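# Transfer 96-well plate from shaker S1 to nest N1

## Task

Take the 96-well plate off plate shaker S1 and set it into plate nest N1 so it lies level within the nest's locating features, with its A1 well (the clipped corner) at the nest corner labelled A1. The plate must stay there unsupported, so the gripper has to release it and the arm has to back away before the job counts as complete.

## Robot and tools

Robot: two xArm7 arms, left_arm and right_arm, each with a parallel two-finger gripper. The spare arm may be parked out of the way. Their URDF root links sit in the scene frame at left_arm (+0.049, +0.292, 0) m, quat_wxyz (+0.998, 0, 0, +0.065), and right_arm (-0.040, -0.268, 0) m, quat_wxyz (+0.999, 0, 0, -0.051).

Scene frame: origin on the table surface midway between the arms, +z upward, +x pointing out across the table, left_arm on the +y side. The arm names do not refer to the left or right of any picture.

Gripper: fingers point along the gripper's +z axis and separate along its y axis. end_effector_position is the pinch point, about 2 cm behind the fingertips when closed; closing pushes the tips roughly 10 mm further along +z. Full opening is 84 mm between pads. Grip a plate only across its width, on the body above its base flange; never drive a pad down onto a flange, since it can jam and may not come loose on opening. The A1 well is at the plate's cut-off corner.

execute_actions(actions, pictures): actions is a list holding zero or one item. An empty list only reports the current state. An item with "rows" is a motion: 1 to 15 rows, and "steps" 1 to 15 (default 15), each step lasting 1/30 s; one row per step, the last row reused if rows run out. An item with only "steps" (up to 300) is a wait that sends nothing new and returns after that many steps since the previous result. pictures (true/false) chooses whether images of cam_high, cam_low, cam_left_wrist, cam_right_wrist (each 504x504) are returned; they come by default. A refused call moves nothing.

Row layout: one flat list of 16 numbers covering both arms, each in [-1, 1], always all 16 even if one arm stays still. Order: left_arm waist, shoulder, upper arm roll, elbow, forearm roll, wrist pitch, wrist roll, gripper opening; then the same eight for right_arm. The seven joint entries are offsets, not poses: each is measured from that joint's angle in the latest result that printed joint positions (before any such result, and for the second or later call within one reply, from the angle at the start of the action). They are not relative to the previous row. Scale: 1.0 equals 2.036 rad, so offset in radians divided by 2.036 gives the number. Sending zeros therefore pulls the arm back to the reference angles; it is not a pause. The opening entry is absolute: +1 fully open, -1 shut.

Joint ranges (rad), same order: waist -6.283..6.283, shoulder -2.059..2.094, upper arm roll -6.283..6.283, elbow -0.192..3.927, forearm roll -6.283..6.283, wrist pitch -1.693..3.142, wrist roll -6.283..6.283. A request more than 0.010 rad beyond a limit, outward, is refused. True limits may differ by up to 0.010 rad; a request past the true end is clipped there, and a later result may say "joint sent to its limit". Absence of that line proves nothing.

Motion: joint targets move at most 3.14 rad/s, take 0.16 s to reach that speed, and all joints of an arm are slowed together so they finish together. Each step the target is kept within 0.623 rad of the measured angle, and if the target would put the gripper over 70 mm from where it is, the whole arm's target is shrunk. Between calls the arms keep heading to the last row sent until they nearly stop or a step is HELD; only a new action continues the motion. The simulation runs on while you think and write.

Results: a state line gives, per arm, gripper position (m), orientation (quat_wxyz) and linear/angular velocity in the scene frame; printed positions can be somewhat off, especially far out. Joint positions and Joint velocities list each arm's seven joints (rad, rad/s) then the pad gap (m, m/s). grip_measured is the measured opening on the command scale. "joint command not followed" means the clearance check altered or blocked joint targets on some steps; HELD flags steps where all or part of your row was not sent. Joint torques are total drive outputs with per-arm offset, scale and noise, nonzero even in free air. MOTOR HOT appears from 65 °C; at 80 °C the arm is braked until cool (OVER-TEMPERATURE FAULT). Holding a load heats motors.

Gripping: to hold, keep commanding an opening well under grip_measured; the gap sets squeeze force, up to about 24 N per pad for parts up to ~6 cm wide. A quick close can hit harder. Echoing grip_measured still presses lightly; wider parts may slip.

Load limits (N m): waist 46, shoulder 46, upper arm roll 27.6, elbow 27.6, forearm roll 27.6, wrist pitch 18.4, wrist roll 18.4, including held weight. Reaching one triggers a TORQUE FAULT: the arm stops, eases that joint back, stays still 10 s and drops the rest of the call.

zoom_image(camera, region): enlarged view of that camera's latest image; region [x0, y0, x1, y1] in pixels from the top-left, no more than 504 by 504. Wrist camera frame: +z forward, +x image right, +y image down.

read_manual(section): only "licences", the URDF notice texts; no motion.

finished_scene(scene): give the current scene number to close it permanently; the result reports success and supplies the next task. Answering without any tool call ends the run.

Avoid: dropping or sliding the plate, slamming it down, pushing hard, letting anything leave the table, and letting the arms strike or press each other. Occasional brief tugs on a held part or pushes on loose items may occur; smooth, economical motion is preferred.

Each tool is called after "Call:" as name([rows], argument=value, ...), one row to a line, values as JSON.

## Session

Call:
execute_actions(actions=[])

Scene clock: 0.00 s of 8400.00 s.
left_arm: end_effector_position=(+0.4754, +0.6816, +0.3218) grip_measured=+1.00 end_effector_quat_wxyz=(+0.009, +0.353, +0.840, +0.413) end_effector_velocity=(-0.000, +0.000, -0.000) end_effector_angular_velocity=(-0.000, -0.000, +0.000) | right_arm: end_effector_position=(+0.3567, -0.3096, +0.2483) grip_measured=+1.00 end_effector_quat_wxyz=(-0.001, +0.999, -0.052, -0.002) end_effector_velocity=(+0.000, +0.000, +0.000) end_effector_angular_velocity=(-0.000, -0.000, +0.001)
Joint positions: left_arm=[ 1.147 -0.126 -0.562  0.95   0.813  0.381 -2.317  0.084] | right_arm=[-0.001 -0.251 -0.003  0.914  0.002  1.169 -0.003  0.084]
Joint velocities: left_arm=[-0.  0.  0. -0. -0. -0. -0. -0.] | right_arm=[ 0.  0. -0.  0. -0. -0. -0.  0.]
Joint torques (N m, as the arm reports them, + toward a larger angle): no reading
Motor temperatures (°C, as the motors report them): left_arm=[27 31 32 30 27 31 34] | right_arm=[27 26 29 29 29 33 31]

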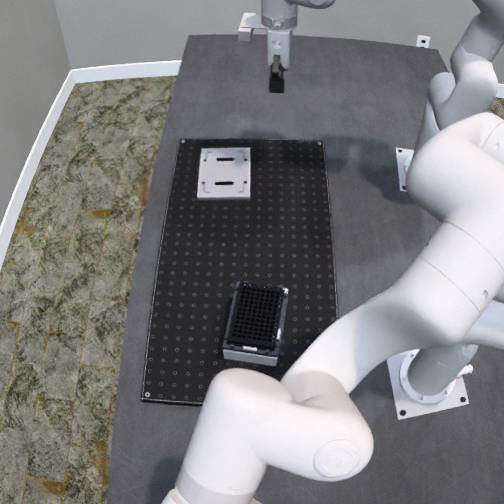

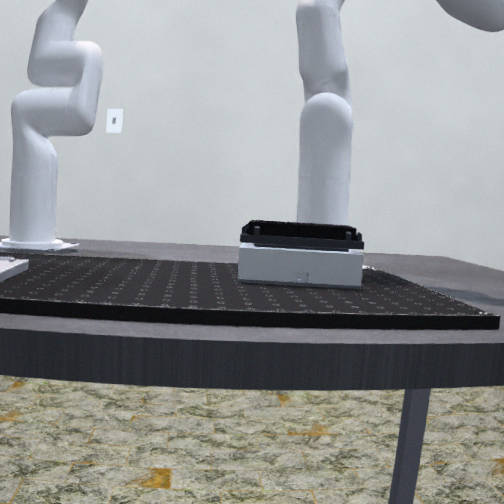

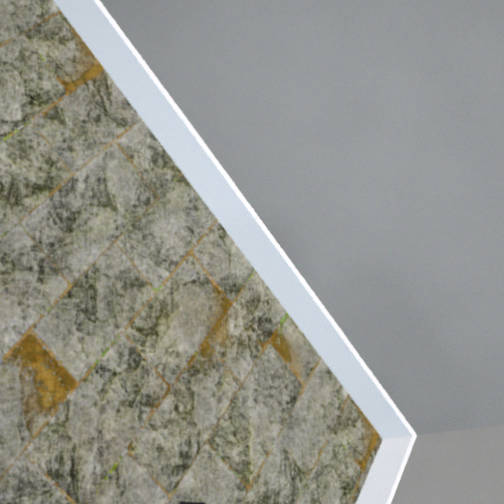

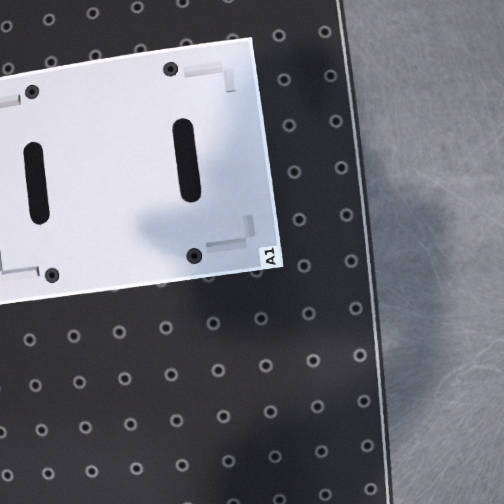

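Call:
zoom_image(camera="cam_high", region=[180, 250, 340, 390])

Call:
zoom_image(camera="cam_low", region=[200, 190, 400, 310])

Region (180, 250, 340, 390) of cam_high's 504x504 image, scaled by 3.150, with more detail than that image has; it fills the top 441 rows of this view, and the rest is white.

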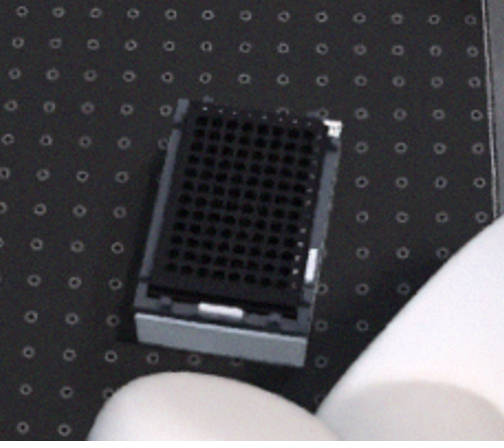

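Region (200, 190, 400, 310) of cam_low's 504x504 image, scaled by 2.520, with more detail than that image has; it fills the top 302 rows of this view, and the rest is white.

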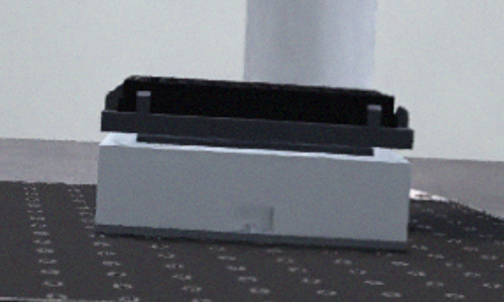

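Call:
execute_actions([
  {"rows": [[0,0,0,0,0,0,0,1,0.3637,0.3136,0,0.4502,0,0.1346,-0.4568,1]], "steps": 15},
], pictures=false)

Call:
execute_actions([
  {"steps": 20},
])

Scene clock: 5.87 s of 8400.00 s.
left_arm: end_effector_position=(+0.4754, +0.6816, +0.3218) grip_measured=+1.00 end_effector_quat_wxyz=(+0.009, +0.353, +0.840, +0.413) end_effector_velocity=(-0.000, +0.000, -0.000) end_effector_angular_velocity=(-0.000, -0.000, +0.001) | right_arm: end_effector_position=(+0.4322, -0.1240, +0.2667) grip_measured=+1.00 end_effector_quat_wxyz=(-0.003, +0.930, +0.367, -0.030) end_effector_velocity=(+0.121, +0.440, +0.115) end_effector_angular_velocity=(+0.111, -0.147, +1.897)
Joint positions: left_arm=[ 1.147 -0.126 -0.562  0.95   0.813  0.381 -2.317  0.084] | right_arm=[ 0.399  0.105 -0.002  1.365  0.002  1.321 -0.456  0.084]
Joint velocities: left_arm=[-0.     0.001  0.001  0.     0.    -0.     0.     0.   ] | right_arm=[ 0.793  0.653 -0.011  1.105 -0.001  0.281 -1.116  0.   ]
Joint torques (N m, as the arm reports them, + toward a larger angle): left_arm=[ -0.8  -10.63   2.34  18.74  -0.78  -1.3   -0.09] | right_arm=[ -0.45 -22.08   0.93  22.12  -0.33  -1.37  -0.47]
Motor temperatures (°C, as the motors report them): left_arm=[27 31 32 32 27 31 34] | right_arm=[27 27 29 32 29 33 31]
Steps of this call (steps 1 to 90: nothing new was sent; then 2.37 s passed at rest; steps 91 to 105: all 15 steps of this action). Readings (joint positions):
91: left_arm=[1.147 -0.126 -0.562 0.950 0.813 0.381 -2.317] | right_arm=[-0.000 -0.251 -0.003 0.915 0.002 1.169 -0.004]
92: left_arm=[1.147 -0.126 -0.562 0.950 0.813 0.381 -2.317] | right_arm=[0.007 -0.244 -0.005 0.922 0.002 1.174 -0.012]
94: left_arm=[1.147 -0.126 -0.562 0.950 0.813 0.381 -2.317] | right_arm=[0.060 -0.191 -0.011 0.979 0.002 1.198 -0.069]
98: left_arm=[1.147 -0.126 -0.562 0.950 0.813 0.381 -2.317] | right_arm=[0.200 -0.061 -0.003 1.116 0.002 1.251 -0.206]
105: the state above

Scene clock: 6.53 s of 8400.00 s.
left_arm: end_effector_position=(+0.4754, +0.6816, +0.3218) grip_measured=+1.00 end_effector_quat_wxyz=(+0.009, +0.353, +0.840, +0.413) end_effector_velocity=(+0.001, -0.001, -0.000) end_effector_angular_velocity=(-0.000, +0.000, -0.002) | right_arm: end_effector_position=(+0.4329, +0.0762, +0.3009) grip_measured=+1.00 end_effector_quat_wxyz=(+0.000, +0.711, +0.703, +0.001) end_effector_velocity=(-0.000, +0.005, +0.003) end_effector_angular_velocity=(+0.005, -0.005, +0.018)
Joint positions: left_arm=[ 1.147 -0.126 -0.562  0.95   0.813  0.381 -2.317  0.084] | right_arm=[ 0.736  0.386 -0.006  1.83   0.002  1.443 -0.932  0.084]
Joint velocities: left_arm=[-0.     0.001 -0.002 -0.     0.    -0.    -0.     0.   ] | right_arm=[ 0.004  0.004  0.003  0.013  0.     0.002 -0.011 -0.   ]
Joint torques (N m, as the arm reports them, + toward a larger angle): left_arm=[ -0.75 -10.52   2.12  18.98  -0.91  -1.29  -0.22] | right_arm=[ -0.38 -27.03   1.52  22.37  -0.13  -1.64  -0.35]
Motor temperatures (°C, as the motors report them): left_arm=[27 31 32 32 27 31 34] | right_arm=[27 27 29 32 29 33 31]
Steps of this call (steps 1 to 20: the robot went on to your last target). Readings (joint positions):
1: left_arm=[1.147 -0.126 -0.562 0.950 0.813 0.381 -2.317] | right_arm=[0.426 0.126 -0.002 1.402 0.002 1.331 -0.494]
2: left_arm=[1.147 -0.126 -0.562 0.950 0.813 0.381 -2.317] | right_arm=[0.452 0.148 -0.002 1.439 0.002 1.340 -0.531]
4: left_arm=[1.147 -0.126 -0.562 0.950 0.813 0.381 -2.317] | right_arm=[0.505 0.192 -0.002 1.510 0.002 1.359 -0.604]
8: left_arm=[1.147 -0.126 -0.562 0.950 0.813 0.381 -2.317] | right_arm=[0.609 0.278 -0.003 1.652 0.002 1.396 -0.750]
20: the state above

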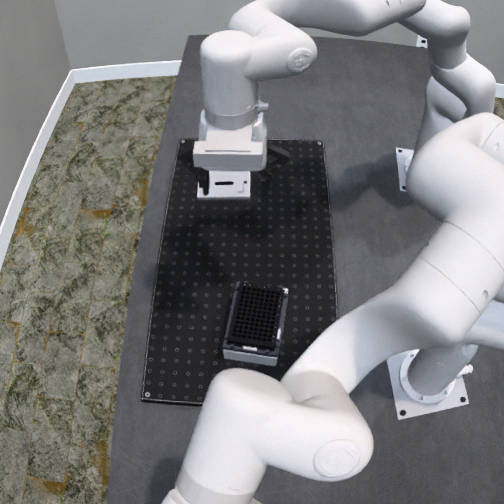

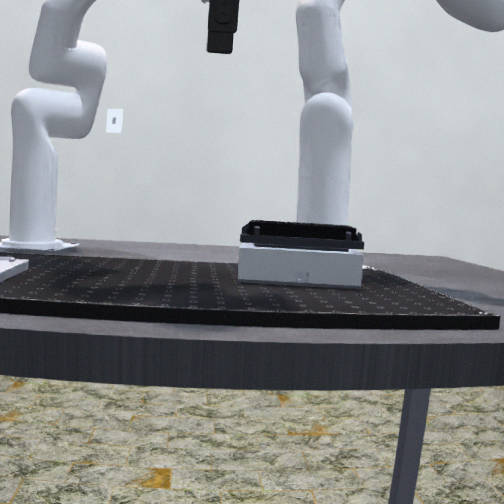

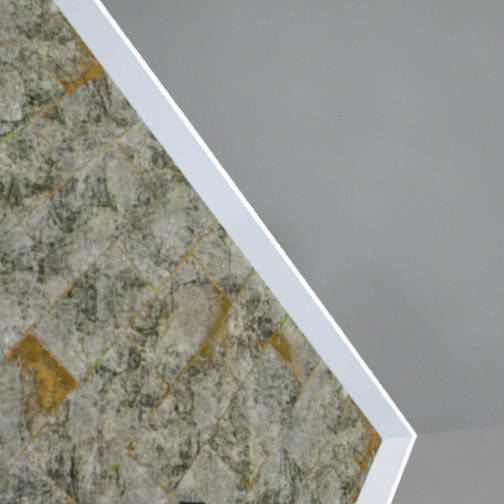

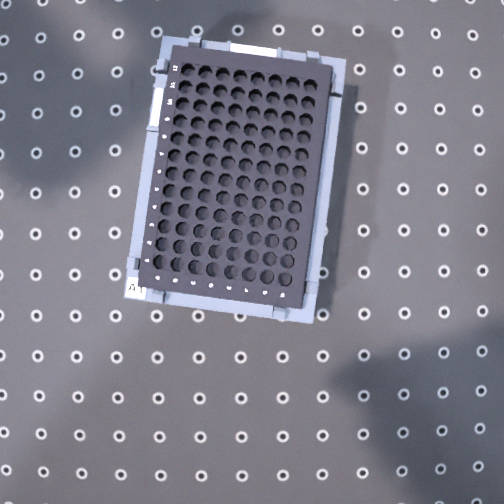

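Call:
execute_actions([
  {"rows": [[0,0,0,0,0,0,0,1,0.0855,0.1106,0.002,-0.0712,0,-0.1813,0.1596,1]], "steps": 15},
], pictures=false)

Call:
execute_actions([
  {"steps": 15},
])

Scene clock: 9.20 s of 8400.00 s.
left_arm: end_effector_position=(+0.4754, +0.6816, +0.3218) grip_measured=+1.00 end_effector_quat_wxyz=(+0.009, +0.353, +0.840, +0.413) end_effector_velocity=(+0.000, +0.000, -0.000) end_effector_angular_velocity=(-0.001, -0.001, +0.001) | right_arm: end_effector_position=(+0.3903, +0.1808, +0.1313) grip_measured=+1.00 end_effector_quat_wxyz=(-0.001, +0.756, +0.654, -0.007) end_effector_velocity=(-0.081, +0.063, -0.153) end_effector_angular_velocity=(-0.046, +0.064, -0.067)
Joint positions: left_arm=[ 1.147 -0.126 -0.562  0.95   0.813  0.381 -2.317  0.084] | right_arm=[ 0.906  0.608  0.002  1.686  0.002  1.091 -0.621  0.084]
Joint velocities: left_arm=[ 0.     0.001  0.     0.    -0.    -0.    -0.001 -0.   ] | right_arm=[ 0.137  0.187  0.028 -0.134  0.001 -0.244  0.226  0.   ]
Joint torques (N m, as the arm reports them, + toward a larger angle): left_arm=[ -0.31 -10.98   2.52  19.27  -0.5   -1.37  -0.16] | right_arm=[-11.86 -44.77  -6.02  32.47  -0.87  -1.94  -0.6 ]
Motor temperatures (°C, as the motors report them): left_arm=[27 31 32 33 27 31 34] | right_arm=[27 27 29 33 29 33 31]
Steps of this call (steps 1 to 15: the robot went on to your last target; steps 16 to 65: nothing new was sent; steps 66 to 80: all 15 steps of this action). Readings (joint positions):
66: left_arm=[1.147 -0.126 -0.562 0.950 0.813 0.381 -2.317] | right_arm=[0.740 0.387 -0.003 1.831 0.002 1.442 -0.932]
67: left_arm=[1.147 -0.126 -0.562 0.950 0.813 0.381 -2.317] | right_arm=[0.743 0.390 -0.004 1.829 0.002 1.433 -0.924]
69: left_arm=[1.147 -0.126 -0.562 0.950 0.813 0.381 -2.317] | right_arm=[0.764 0.415 -0.008 1.814 0.002 1.380 -0.878]
73: left_arm=[1.147 -0.126 -0.562 0.950 0.813 0.381 -2.317] | right_arm=[0.822 0.496 -0.002 1.759 0.002 1.265 -0.776]
80: the state above

Scene clock: 9.70 s of 8400.00 s.
left_arm: end_effector_position=(+0.4754, +0.6816, +0.3218) grip_measured=+1.00 end_effector_quat_wxyz=(+0.009, +0.353, +0.840, +0.413) end_effector_velocity=(-0.000, -0.000, +0.000) end_effector_angular_velocity=(+0.001, -0.000, +0.001) | right_arm: end_effector_position=(+0.3929, +0.1833, +0.1307) grip_measured=+1.00 end_effector_quat_wxyz=(-0.000, +0.761, +0.649, +0.000) end_effector_velocity=(+0.000, +0.000, +0.000) end_effector_angular_velocity=(+0.001, -0.002, -0.000)
Joint positions: left_arm=[ 1.147 -0.126 -0.562  0.95   0.813  0.381 -2.317  0.084] | right_arm=[ 0.91   0.61  -0.002  1.685  0.002  1.074 -0.607  0.084]
Joint velocities: left_arm=[-0.    -0.001 -0.    -0.     0.     0.    -0.001 -0.   ] | right_arm=[ 0.001  0.    -0.001  0.001 -0.    -0.001  0.     0.   ]
Joint torques (N m, as the arm reports them, + toward a larger angle): left_arm=[ -0.32 -10.73   2.17  18.99  -0.86  -1.2   -0.17] | right_arm=[ -1.2  -31.14  -0.34  22.43  -0.57  -1.63  -0.55]
Motor temperatures (°C, as the motors report them): left_arm=[27 31 32 33 27 31 34] | right_arm=[27 28 29 33 29 33 31]
Steps of this call (steps 1 to 15: the robot went on to your last target). Readings (joint positions):
1: left_arm=[1.147 -0.126 -0.562 0.950 0.813 0.381 -2.317] | right_arm=[0.910 0.612 0.002 1.683 0.002 1.084 -0.615]
2: left_arm=[1.147 -0.126 -0.562 0.950 0.813 0.381 -2.317] | right_arm=[0.911 0.612 0.001 1.683 0.002 1.080 -0.612]
4: left_arm=[1.147 -0.126 -0.562 0.950 0.813 0.381 -2.317] | right_arm=[0.909 0.609 -0.003 1.686 0.002 1.076 -0.609]
8: left_arm=[1.147 -0.126 -0.562 0.950 0.813 0.381 -2.317] | right_arm=[0.909 0.608 -0.004 1.687 0.002 1.074 -0.607]
15: the state above

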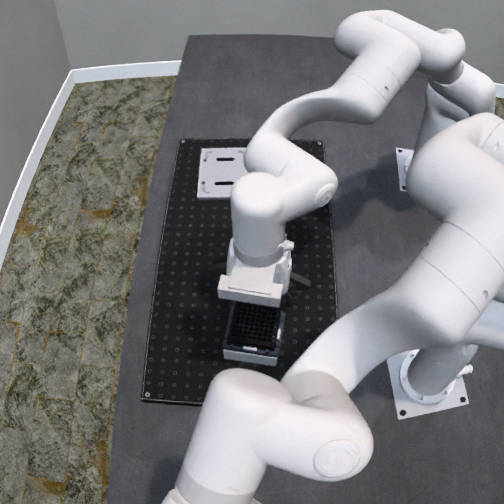

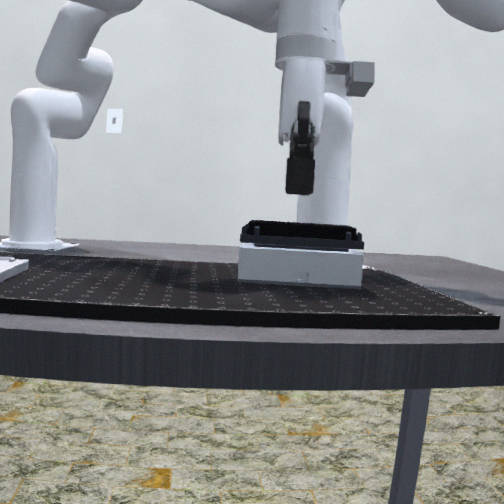

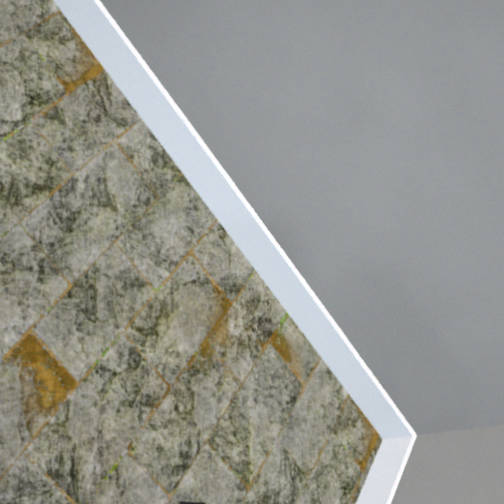

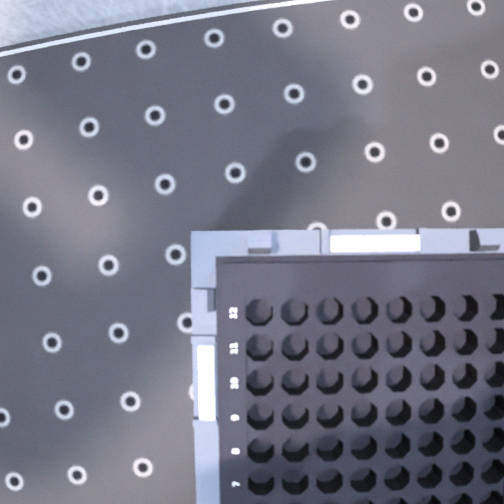

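Call:
zoom_image(camera="cam_right_wrist", region=[170, 220, 330, 380])

Call:
zoom_image(camera="cam_low", region=[220, 130, 380, 290])

Region (170, 220, 330, 380) of cam_right_wrist's 504x504 image, scaled by 3.150, with more detail than that image has.

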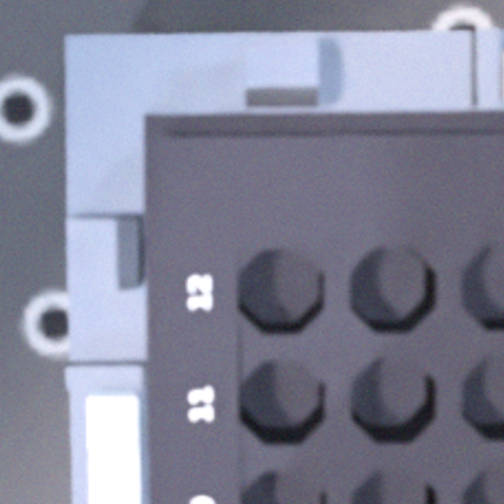

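Region (220, 130, 380, 290) of cam_low's 504x504 image, scaled by 3.150, with more detail than that image has.

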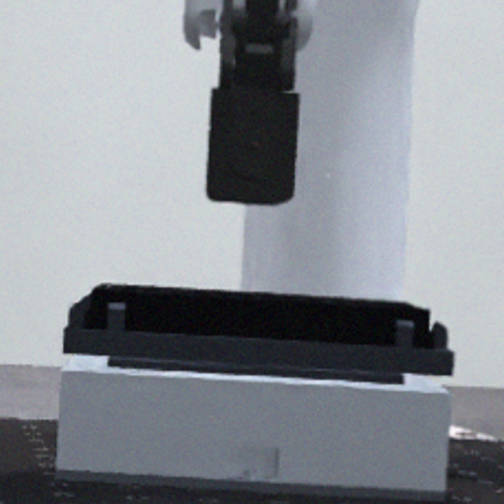

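Call:
execute_actions([
  {"rows": [[0,0,0,0,0,0,0,1,-0.0006,0.007,0,-0.005,0,-0.012,-0.0006,1],[0,0,0,0,0,0,0,1,-0.0006,0.007,0,-0.005,0,-0.012,-0.0006,1],[0,0,0,0,0,0,0,1,-0.0006,0.014,0,-0.010,0,-0.024,-0.0006,1],[0,0,0,0,0,0,0,1,-0.0006,0.014,0,-0.010,0,-0.024,-0.0006,1],[0,0,0,0,0,0,0,1,-0.0006,0.021,0,-0.015,0,-0.036,-0.0006,1],[0,0,0,0,0,0,0,1,-0.0006,0.021,0,-0.015,0,-0.036,-0.0006,1],[0,0,0,0,0,0,0,1,-0.0006,0.0278,0,-0.0202,0,-0.0475,-0.0006,1]], "steps": 15},
])

Scene clock: 13.27 s of 8400.00 s.
left_arm: end_effector_position=(+0.4754, +0.6816, +0.3218) grip_measured=+1.00 end_effector_quat_wxyz=(+0.009, +0.353, +0.840, +0.413) end_effector_velocity=(-0.000, +0.000, -0.001) end_effector_angular_velocity=(-0.001, +0.000, +0.001) | right_arm: end_effector_position=(+0.3942, +0.1823, +0.0856) grip_measured=+1.00 end_effector_quat_wxyz=(+0.000, +0.761, +0.649, -0.001) end_effector_velocity=(-0.001, +0.003, +0.002) end_effector_angular_velocity=(+0.007, -0.003, +0.002)
Joint positions: left_arm=[ 1.147 -0.126 -0.562  0.95   0.813  0.381 -2.317  0.084] | right_arm=[ 0.909  0.667 -0.003  1.644  0.002  0.978 -0.608  0.084]
Joint velocities: left_arm=[ 0.     0.001  0.     0.     0.    -0.    -0.     0.   ] | right_arm=[ 0.003 -0.005  0.002 -0.002  0.002 -0.005  0.001  0.   ]
Joint torques (N m, as the arm reports them, + toward a larger angle): left_arm=[ -0.14 -10.86   2.15  19.23  -0.86  -1.25  -0.09] | right_arm=[ -0.26 -30.12   0.92  22.     0.01  -1.72  -0.56]
Motor temperatures (°C, as the motors report them): left_arm=[27 32 32 34 27 31 34] | right_arm=[27 28 29 34 29 33 31]
Steps of this call (steps 1 to 15: the robot went on to your last target; steps 16 to 90: nothing new was sent; then 0.07 s passed at rest; steps 91 to 105: all 15 steps of this action). Readings (joint positions):
91: left_arm=[1.147 -0.126 -0.562 0.950 0.813 0.381 -2.317] | right_arm=[0.910 0.611 -0.002 1.684 0.002 1.073 -0.607]
92: left_arm=[1.147 -0.126 -0.562 0.950 0.813 0.381 -2.317] | right_arm=[0.910 0.613 -0.002 1.683 0.002 1.067 -0.607]
94: left_arm=[1.147 -0.126 -0.562 0.950 0.813 0.381 -2.317] | right_arm=[0.910 0.622 -0.002 1.677 0.002 1.050 -0.608]
98: left_arm=[1.147 -0.126 -0.562 0.950 0.813 0.381 -2.317] | right_arm=[0.909 0.651 -0.002 1.655 0.002 1.005 -0.608]
105: the state above

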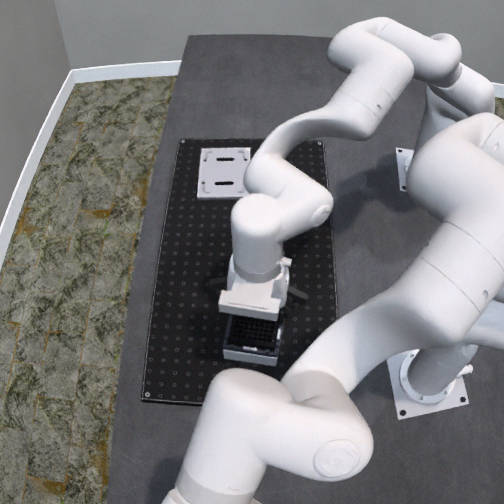

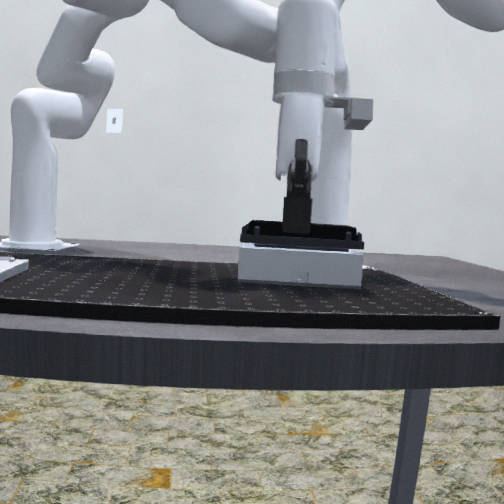

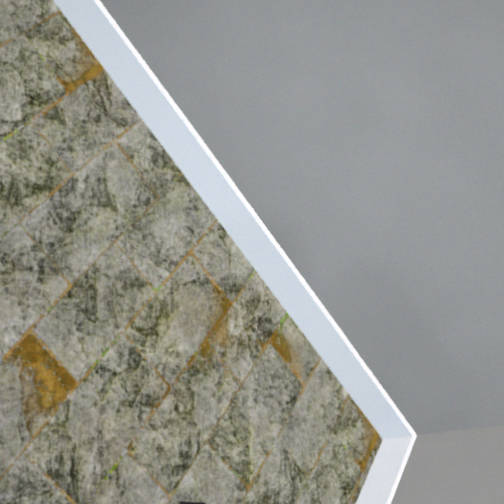

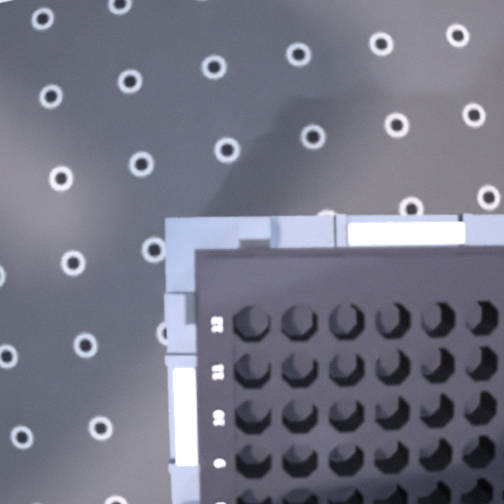

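Close the gripper.

Call:
execute_actions([
  {"rows": [[0,0,0,0,0,0,0,1,0,0,0,0,0,0,0,0.8],[0,0,0,0,0,0,0,1,0,0,0,0,0,0,0,0.6],[0,0,0,0,0,0,0,1,0,0,0,0,0,0,0,0.4],[0,0,0,0,0,0,0,1,0,0,0,0,0,0,0,0.2],[0,0,0,0,0,0,0,1,0,0,0,0,0,0,0,0.0]], "steps": 15},
], pictures=false)

Call:
zoom_image(camera="cam_low", region=[220, 130, 380, 290])

Scene clock: 14.23 s of 8400.00 s.
left_arm: end_effector_position=(+0.4754, +0.6816, +0.3218) grip_measured=+1.00 end_effector_quat_wxyz=(+0.009, +0.353, +0.840, +0.413) end_effector_velocity=(+0.000, -0.000, +0.000) end_effector_angular_velocity=(+0.001, +0.000, -0.001) | right_arm: end_effector_position=(+0.3945, +0.1825, +0.0861) grip_measured=+0.94 end_effector_quat_wxyz=(+0.000, +0.761, +0.649, -0.000) end_effector_velocity=(-0.001, +0.000, -0.000) end_effector_angular_velocity=(-0.001, +0.000, +0.001)
Joint positions: left_arm=[ 1.147 -0.126 -0.562  0.95   0.813  0.381 -2.317  0.084] | right_arm=[ 0.909  0.667 -0.003  1.644  0.002  0.978 -0.608  0.082]
Joint velocities: left_arm=[-0.    -0.     0.    -0.     0.    -0.     0.001  0.   ] | right_arm=[ 0.001  0.    -0.    -0.    -0.001  0.001  0.     0.   ]
Joint torques (N m, as the arm reports them, + toward a larger angle): left_arm=[ -0.8  -10.65   2.39  18.99  -0.8   -1.27  -0.24] | right_arm=[  0.83 -30.67   2.17  19.58   0.46  -0.84  -0.59]
Motor temperatures (°C, as the motors report them): left_arm=[27 32 32 34 27 31 34] | right_arm=[27 28 29 34 29 33 31]
Steps of this call (steps 1 to 14: the robot went on to your last target; steps 15 to 29: all 15 steps of this action). Readings (joint positions):
15: left_arm=[1.147 -0.126 -0.562 0.950 0.813 0.381 -2.317] | right_arm=[0.909 0.667 -0.003 1.644 0.001 0.977 -0.608]
16: left_arm=[1.147 -0.126 -0.562 0.950 0.813 0.381 -2.317] | right_arm=[0.908 0.666 -0.003 1.644 0.002 0.977 -0.608]
18: left_arm=[1.147 -0.126 -0.562 0.950 0.813 0.381 -2.317] | right_arm=[0.908 0.666 -0.003 1.644 0.002 0.977 -0.608]
22: left_arm=[1.147 -0.126 -0.562 0.950 0.813 0.381 -2.317] | right_arm=[0.908 0.666 -0.003 1.644 0.002 0.977 -0.608]
29: the state above

Region (220, 130, 380, 290) of cam_low's 504x504 image, scaled by 3.150, with more detail than that image has.

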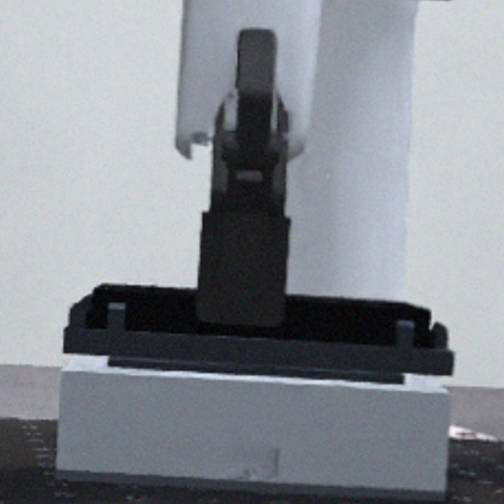

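Call:
execute_actions([
  {"rows": [[0,0,0,0,0,0,0,1,0,-0.007,0,0.005,0,0.012,0,-0.5],[0,0,0,0,0,0,0,1,0,-0.007,0,0.005,0,0.012,0,-0.5],[0,0,0,0,0,0,0,1,0,-0.014,0,0.010,0,0.024,0,-0.5],[0,0,0,0,0,0,0,1,0,-0.014,0,0.010,0,0.024,0,-0.5],[0,0,0,0,0,0,0,1,0,-0.021,0,0.015,0,0.036,0,-0.5],[0,0,0,0,0,0,0,1,0,-0.021,0,0.015,0,0.036,0,-0.5],[0,0,0,0,0,0,0,1,0,-0.0275,0,0.0201,0,0.0472,0,-0.5],[0,0,0,0,0,0,0,1,0,-0.0275,0,0.0201,0,0.0472,0,-0.5],[0,0,0,0,0,0,0,1,0,-0.0356,0,0.0357,0,0.0708,0,-0.5],[0,0,0,0,0,0,0,1,0,-0.0356,0,0.0357,0,0.0708,0,-0.5],[0,0,0,0,0,0,0,1,0,-0.0437,0,0.0513,0,0.0944,0,-0.5]], "steps": 15},
])

Scene clock: 15.87 s of 8400.00 s.
left_arm: end_effector_position=(+0.4754, +0.6816, +0.3218) grip_measured=+1.00 end_effector_quat_wxyz=(+0.009, +0.353, +0.840, +0.413) end_effector_velocity=(+0.000, -0.000, +0.000) end_effector_angular_velocity=(-0.000, -0.000, +0.001) | right_arm: end_effector_position=(+0.3954, +0.1840, +0.1684) grip_measured=+0.93 end_effector_quat_wxyz=(-0.000, +0.761, +0.649, +0.004) end_effector_velocity=(+0.019, +0.016, +0.149) end_effector_angular_velocity=(+0.092, -0.091, -0.005)
Joint positions: left_arm=[ 1.147 -0.126 -0.562  0.95   0.813  0.381 -2.317  0.084] | right_arm=[ 0.909  0.579 -0.003  1.743  0.002  1.157 -0.608  0.082]
Joint velocities: left_arm=[ 0.    -0.    -0.001 -0.    -0.     0.    -0.001  0.   ] | right_arm=[-0.002 -0.133 -0.004  0.191  0.     0.194  0.     0.   ]
Joint torques (N m, as the arm reports them, + toward a larger angle): left_arm=[ -0.46 -10.85   2.03  18.91  -0.87  -1.35  -0.27] | right_arm=[ -0.9  -21.17  -0.32  15.75  -1.11  -1.27  -0.24]
Motor temperatures (°C, as the motors report them): left_arm=[27 32 32 35 27 31 34] | right_arm=[27 29 29 35 29 33 31]
Steps of this call (steps 1 to 15: the robot went on to your last target; steps 16 to 34: nothing new was sent; steps 35 to 49: all 15 steps of this action). Readings (joint positions):
35: left_arm=[1.147 -0.126 -0.562 0.950 0.813 0.381 -2.317] | right_arm=[0.909 0.667 -0.003 1.644 0.002 0.979 -0.608]
36: left_arm=[1.147 -0.126 -0.562 0.950 0.813 0.381 -2.317] | right_arm=[0.909 0.665 -0.003 1.645 0.002 0.984 -0.608]
38: left_arm=[1.147 -0.126 -0.562 0.950 0.813 0.381 -2.317] | right_arm=[0.908 0.658 -0.004 1.651 0.002 1.000 -0.608]
42: left_arm=[1.147 -0.126 -0.562 0.950 0.813 0.381 -2.317] | right_arm=[0.910 0.627 0.000 1.671 0.003 1.049 -0.608]
49: the state above

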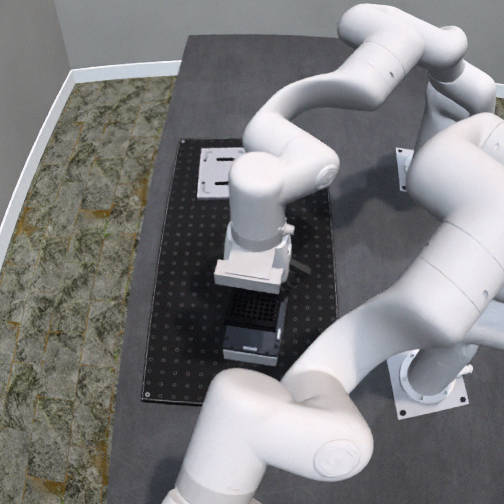

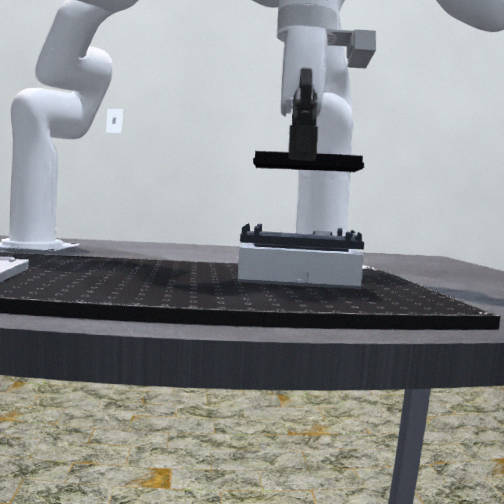

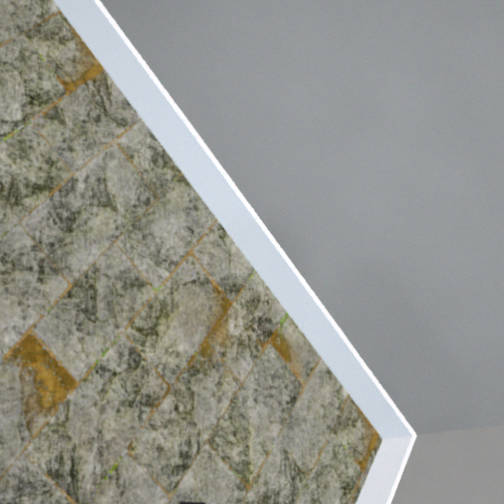

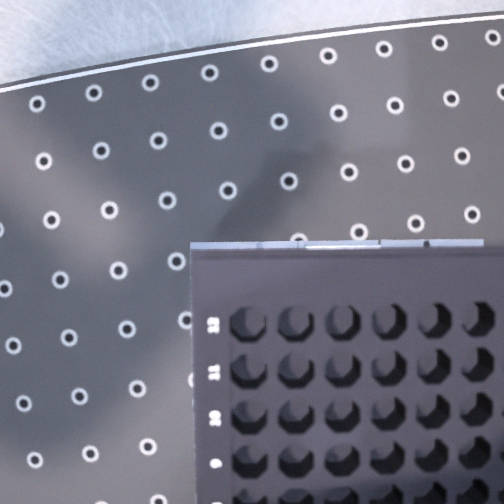

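Call:
execute_actions([
  {"rows": [[0,0,0,0,0,0,0,1,-0.3527,-0.1479,0,-0.2942,0,-0.1429,-0.4386,-0.5]], "steps": 15},
], pictures=false)

Call:
execute_actions([
  {"steps": 30},
])

Scene clock: 17.53 s of 8400.00 s.
left_arm: end_effector_position=(+0.4754, +0.6816, +0.3218) grip_measured=+1.00 end_effector_quat_wxyz=(+0.009, +0.353, +0.840, +0.413) end_effector_velocity=(-0.000, +0.000, +0.000) end_effector_angular_velocity=(+0.001, +0.001, +0.000) | right_arm: end_effector_position=(+0.4801, -0.0145, +0.1470) grip_measured=+0.93 end_effector_quat_wxyz=(+0.000, +0.748, +0.664, +0.000) end_effector_velocity=(+0.094, -0.458, -0.053) end_effector_angular_velocity=(+0.003, +0.001, +0.290)
Joint positions: left_arm=[ 1.147 -0.126 -0.562  0.95   0.813  0.381 -2.317  0.084] | right_arm=[ 0.56   0.429 -0.005  1.449  0.002  1.019 -0.999  0.082]
Joint velocities: left_arm=[ 0.    -0.001  0.001 -0.     0.     0.     0.001  0.   ] | right_arm=[-0.792 -0.324  0.009 -0.651 -0.001 -0.327 -1.075 -0.   ]
Joint torques (N m, as the arm reports them, + toward a larger angle): left_arm=[ -0.29 -10.69   2.03  19.03  -0.94  -1.31  -0.14] | right_arm=[ -1.28 -28.86  -0.26  22.17  -0.12  -2.05  -0.44]
Motor temperatures (°C, as the motors report them): left_arm=[27 32 32 35 27 31 34] | right_arm=[27 29 30 35 29 33 31]
Steps of this call (steps 1 to 30: the robot went on to your last target; steps 31 to 35: nothing new was sent; steps 36 to 50: all 15 steps of this action). Readings (joint positions):
36: left_arm=[1.147 -0.126 -0.562 0.950 0.813 0.381 -2.317] | right_arm=[0.908 0.577 -0.003 1.748 0.002 1.169 -0.609]
37: left_arm=[1.147 -0.126 -0.562 0.950 0.813 0.381 -2.317] | right_arm=[0.902 0.574 -0.000 1.741 0.002 1.165 -0.618]
39: left_arm=[1.147 -0.126 -0.562 0.950 0.813 0.381 -2.317] | right_arm=[0.859 0.550 0.008 1.693 0.002 1.141 -0.667]
43: left_arm=[1.147 -0.126 -0.562 0.950 0.813 0.381 -2.317] | right_arm=[0.745 0.504 -0.004 1.600 0.002 1.094 -0.774]
50: the state above

Scene clock: 18.53 s of 8400.00 s.
left_arm: end_effector_position=(+0.4754, +0.6816, +0.3218) grip_measured=+1.00 end_effector_quat_wxyz=(+0.009, +0.353, +0.840, +0.413) end_effector_velocity=(-0.000, +0.000, -0.000) end_effector_angular_velocity=(-0.000, +0.001, +0.000) | right_arm: end_effector_position=(+0.4767, -0.2232, +0.1202) grip_measured=+0.93 end_effector_quat_wxyz=(+0.000, +0.701, +0.713, +0.000) end_effector_velocity=(+0.006, -0.072, +0.001) end_effector_angular_velocity=(-0.045, -0.003, -0.107)
Joint positions: left_arm=[ 1.147 -0.126 -0.562  0.95   0.813  0.381 -2.317  0.084] | right_arm=[ 0.191  0.278 -0.003  1.144  0.001  0.866 -1.501  0.082]
Joint velocities: left_arm=[-0.     0.     0.001 -0.     0.     0.     0.001 -0.   ] | right_arm=[-0.04  -0.004 -0.088 -0.001 -0.027  0.004 -0.     0.   ]
Joint torques (N m, as the arm reports them, + toward a larger angle): left_arm=[ -1.07 -10.96   2.26  18.88  -0.9   -1.33  -0.09] | right_arm=[ -3.88 -24.86  -1.51  21.33  -0.78  -1.7   -0.38]
Motor temperatures (°C, as the motors report them): left_arm=[27 32 32 35 27 31 34] | right_arm=[27 29 30 35 29 33 31]
Steps of this call (steps 1 to 30: the robot went on to your last target). Readings (joint positions):
1: left_arm=[1.147 -0.126 -0.562 0.950 0.813 0.381 -2.317] | right_arm=[0.533 0.418 -0.004 1.427 0.002 1.008 -1.035]
2: left_arm=[1.147 -0.126 -0.562 0.950 0.813 0.381 -2.317] | right_arm=[0.507 0.407 -0.004 1.405 0.002 0.997 -1.072]
4: left_arm=[1.147 -0.126 -0.562 0.950 0.813 0.381 -2.317] | right_arm=[0.453 0.385 -0.004 1.361 0.002 0.974 -1.145]
8: left_arm=[1.147 -0.126 -0.562 0.950 0.813 0.381 -2.317] | right_arm=[0.344 0.341 -0.004 1.271 0.002 0.929 -1.293]
30: the state above

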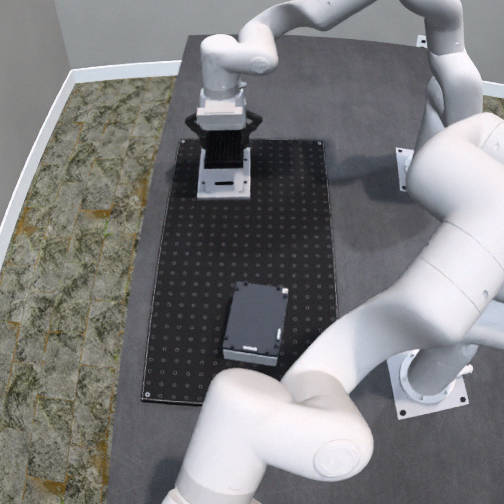

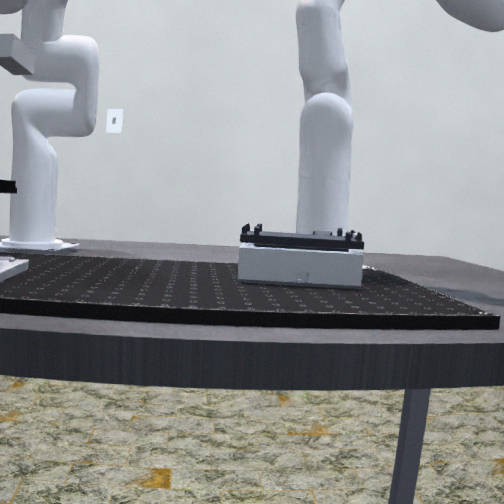

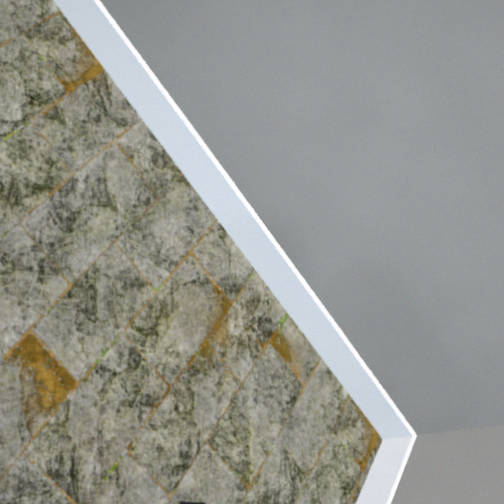

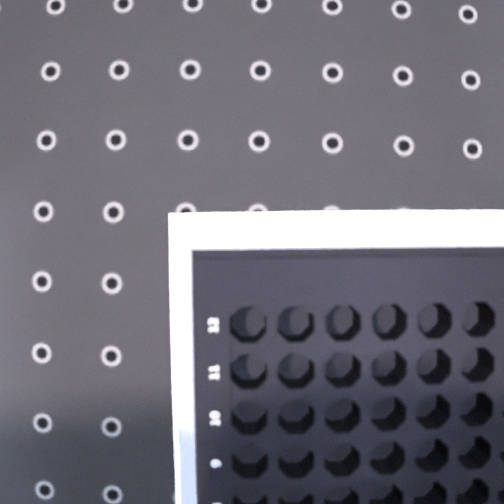

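Call:
execute_actions([
  {"rows": [[0,0,0,0,0,0,0,1,0,0.0143,0,-0.0055,0,-0.0198,0,-0.5],[0,0,0,0,0,0,0,1,0,0.0143,0,-0.0055,0,-0.0198,0,-0.5],[0,0,0,0,0,0,0,1,0,0.0287,0,-0.011,0,-0.0397,0,-0.5],[0,0,0,0,0,0,0,1,0,0.0287,0,-0.011,0,-0.0397,0,-0.5],[0,0,0,0,0,0,0,1,0,0.043,0,-0.0165,0,-0.0595,0,-0.5],[0,0,0,0,0,0,0,1,0,0.043,0,-0.0165,0,-0.0595,0,-0.5],[0,0,0,0,0,0,0,1,0,0.0573,0,-0.022,0,-0.0793,0,-0.5]], "steps": 15},
])

Scene clock: 23.00 s of 8400.00 s.
left_arm: end_effector_position=(+0.4754, +0.6816, +0.3218) grip_measured=+1.00 end_effector_quat_wxyz=(+0.009, +0.353, +0.840, +0.413) end_effector_velocity=(-0.000, +0.000, +0.000) end_effector_angular_velocity=(+0.000, -0.000, +0.001) | right_arm: end_effector_position=(+0.4770, -0.2233, +0.0560) grip_measured=+0.93 end_effector_quat_wxyz=(+0.001, +0.702, +0.713, +0.000) end_effector_velocity=(+0.023, +0.001, +0.022) end_effector_angular_velocity=(+0.006, -0.074, -0.002)
Joint positions: left_arm=[ 1.147 -0.126 -0.562  0.95   0.813  0.381 -2.317  0.084] | right_arm=[ 0.191  0.394 -0.003  1.101  0.001  0.706 -1.501  0.082]
Joint velocities: left_arm=[-0.    -0.     0.001  0.    -0.    -0.    -0.     0.   ] | right_arm=[-0.001 -0.021 -0.001  0.025  0.    -0.028 -0.     0.   ]
Joint torques (N m, as the arm reports them, + toward a larger angle): left_arm=[ -0.78 -10.35   2.16  18.75  -0.77  -1.27  -0.18] | right_arm=[ -1.31 -25.28  -0.38  17.97  -0.18  -1.66  -0.39]
Motor temperatures (°C, as the motors report them): left_arm=[27 32 32 36 27 31 34] | right_arm=[27 29 30 36 29 33 31]
Steps of this call (steps 1 to 15: the robot went on to your last target; steps 16 to 90: nothing new was sent; then 0.97 s passed at rest; steps 91 to 105: all 15 steps of this action). Readings (joint positions):
91: left_arm=[1.147 -0.126 -0.562 0.950 0.813 0.381 -2.317] | right_arm=[0.191 0.278 -0.003 1.144 0.002 0.865 -1.501]
92: left_arm=[1.147 -0.126 -0.562 0.950 0.813 0.381 -2.317] | right_arm=[0.191 0.282 -0.003 1.143 0.002 0.857 -1.501]
94: left_arm=[1.147 -0.126 -0.562 0.950 0.813 0.381 -2.317] | right_arm=[0.191 0.301 -0.003 1.137 0.002 0.829 -1.501]
98: left_arm=[1.147 -0.126 -0.562 0.950 0.813 0.381 -2.317] | right_arm=[0.191 0.359 -0.003 1.112 0.001 0.756 -1.501]
105: the state above

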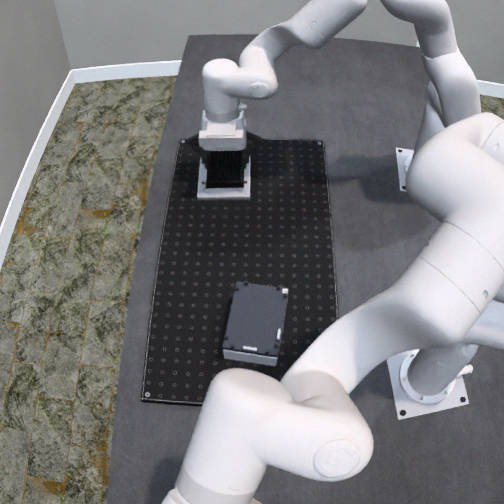

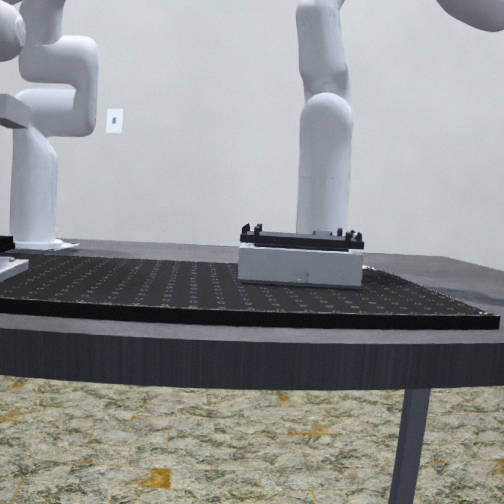

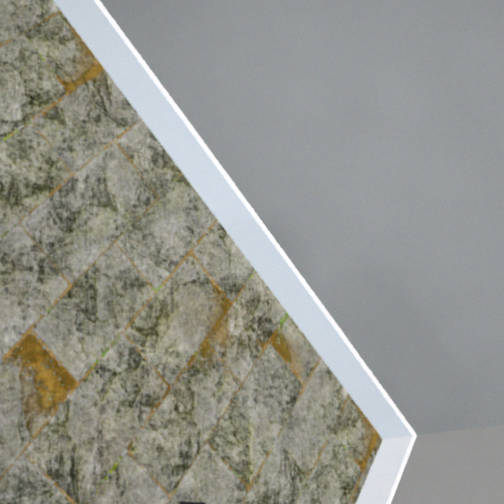

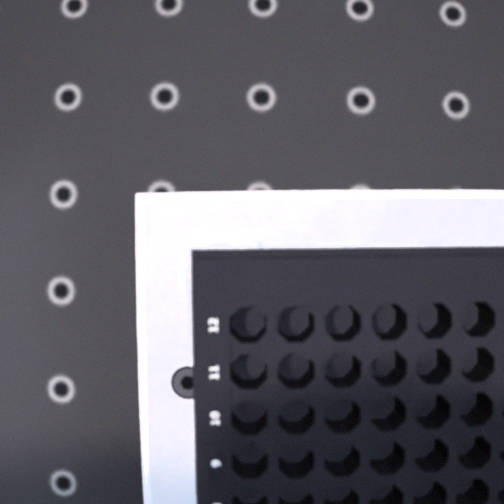

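Call:
execute_actions([
  {"rows": [[0,0,0,0,0,0,0,1,-0.0024,0.0003,0,-0.0009,0,-0.0007,-0.0024,-0.5],[0,0,0,0,0,0,0,1,-0.0024,0.0003,0,-0.0009,0,-0.0007,-0.0024,-0.5],[0,0,0,0,0,0,0,1,-0.0024,0.0003,0,-0.0009,0,-0.0007,-0.0024,-0.5],[0,0,0,0,0,0,0,1,-0.0024,0.0003,0,-0.0009,0,-0.0007,-0.0024,-0.5],[0,0,0,0,0,0,0,1,-0.0024,0.005,0,-0.0015,0,-0.006,-0.0024,-0.5],[0,0,0,0,0,0,0,1,-0.0024,0.005,0,-0.0015,0,-0.006,-0.0024,-0.5],[0,0,0,0,0,0,0,1,-0.0024,0.009,0,-0.0022,0,-0.011,-0.0024,-0.5],[0,0,0,0,0,0,0,1,-0.0024,0.009,0,-0.0022,0,-0.011,-0.0024,-0.5],[0,0,0,0,0,0,0,1,-0.0024,0.0135,0,-0.0029,0,-0.0159,-0.0024,-0.5]], "steps": 15},
])

Scene clock: 26.00 s of 8400.00 s.
left_arm: end_effector_position=(+0.4754, +0.6816, +0.3218) grip_measured=+1.00 end_effector_quat_wxyz=(+0.009, +0.353, +0.840, +0.413) end_effector_velocity=(-0.000, -0.000, +0.001) end_effector_angular_velocity=(+0.001, -0.001, +0.001) | right_arm: end_effector_position=(+0.4769, -0.2258, +0.0445) grip_measured=+0.94 end_effector_quat_wxyz=(+0.001, +0.701, +0.713, +0.000) end_effector_velocity=(+0.001, +0.001, -0.002) end_effector_angular_velocity=(+0.001, -0.005, +0.001)
Joint positions: left_arm=[ 1.147 -0.126 -0.562  0.95   0.813  0.381 -2.317  0.084] | right_arm=[ 0.187  0.416 -0.003  1.095  0.001  0.678 -1.506  0.082]
Joint velocities: left_arm=[ 0.    -0.001 -0.    -0.     0.     0.    -0.001  0.   ] | right_arm=[ 0.002  0.004  0.    -0.002  0.001 -0.011 -0.     0.   ]
Joint torques (N m, as the arm reports them, + toward a larger angle): left_arm=[ -0.73 -10.75   2.17  19.08  -0.99  -1.29  -0.23] | right_arm=[ -1.55 -17.6   -0.25  17.38  -0.39  -3.82  -0.09]
Motor temperatures (°C, as the motors report them): left_arm=[27 32 32 36 27 31 34] | right_arm=[27 29 30 36 29 34 31]
Steps of this call (steps 1 to 15: the robot went on to your last target; steps 16 to 75: nothing new was sent; steps 76 to 90: all 15 steps of this action). Readings (joint positions):
76: left_arm=[1.147 -0.126 -0.562 0.950 0.813 0.381 -2.317] | right_arm=[0.191 0.395 -0.003 1.100 0.001 0.704 -1.501]
77: left_arm=[1.147 -0.126 -0.562 0.950 0.813 0.381 -2.317] | right_arm=[0.190 0.394 -0.003 1.099 0.001 0.704 -1.503]
79: left_arm=[1.147 -0.126 -0.562 0.950 0.813 0.381 -2.317] | right_arm=[0.188 0.394 -0.003 1.099 0.001 0.704 -1.505]
83: left_arm=[1.147 -0.126 -0.562 0.950 0.813 0.381 -2.317] | right_arm=[0.186 0.403 -0.003 1.098 0.001 0.693 -1.506]
90: the state above

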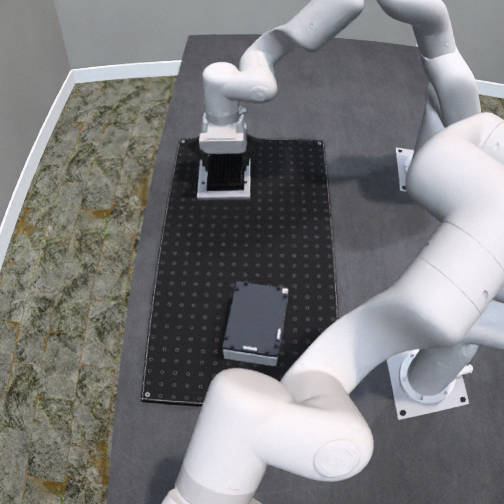

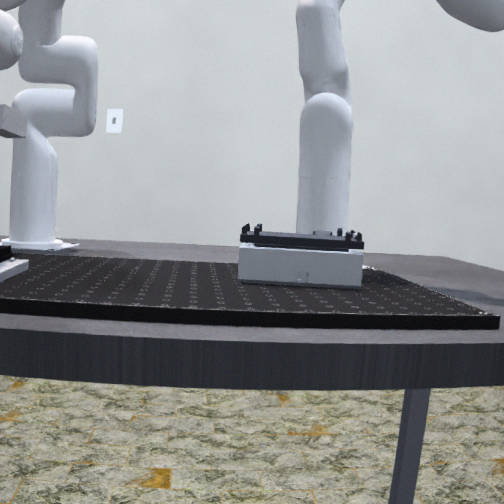

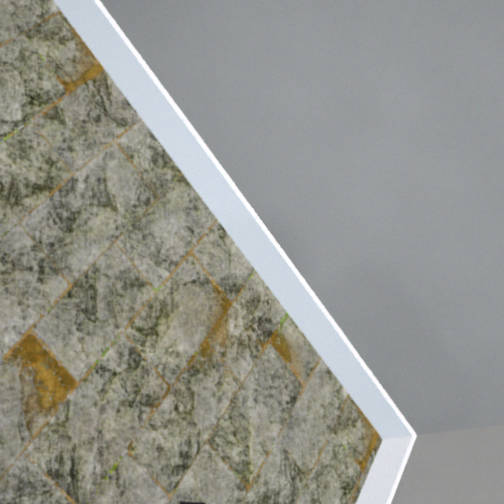

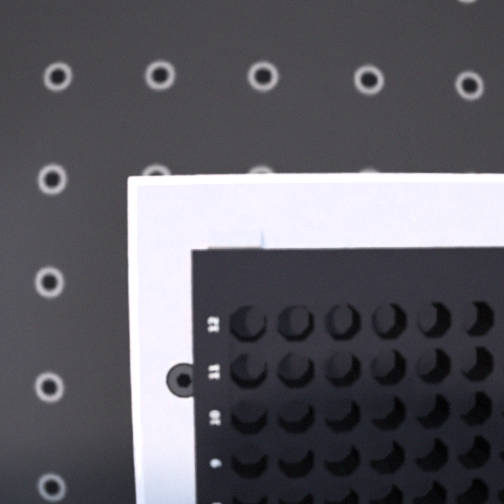

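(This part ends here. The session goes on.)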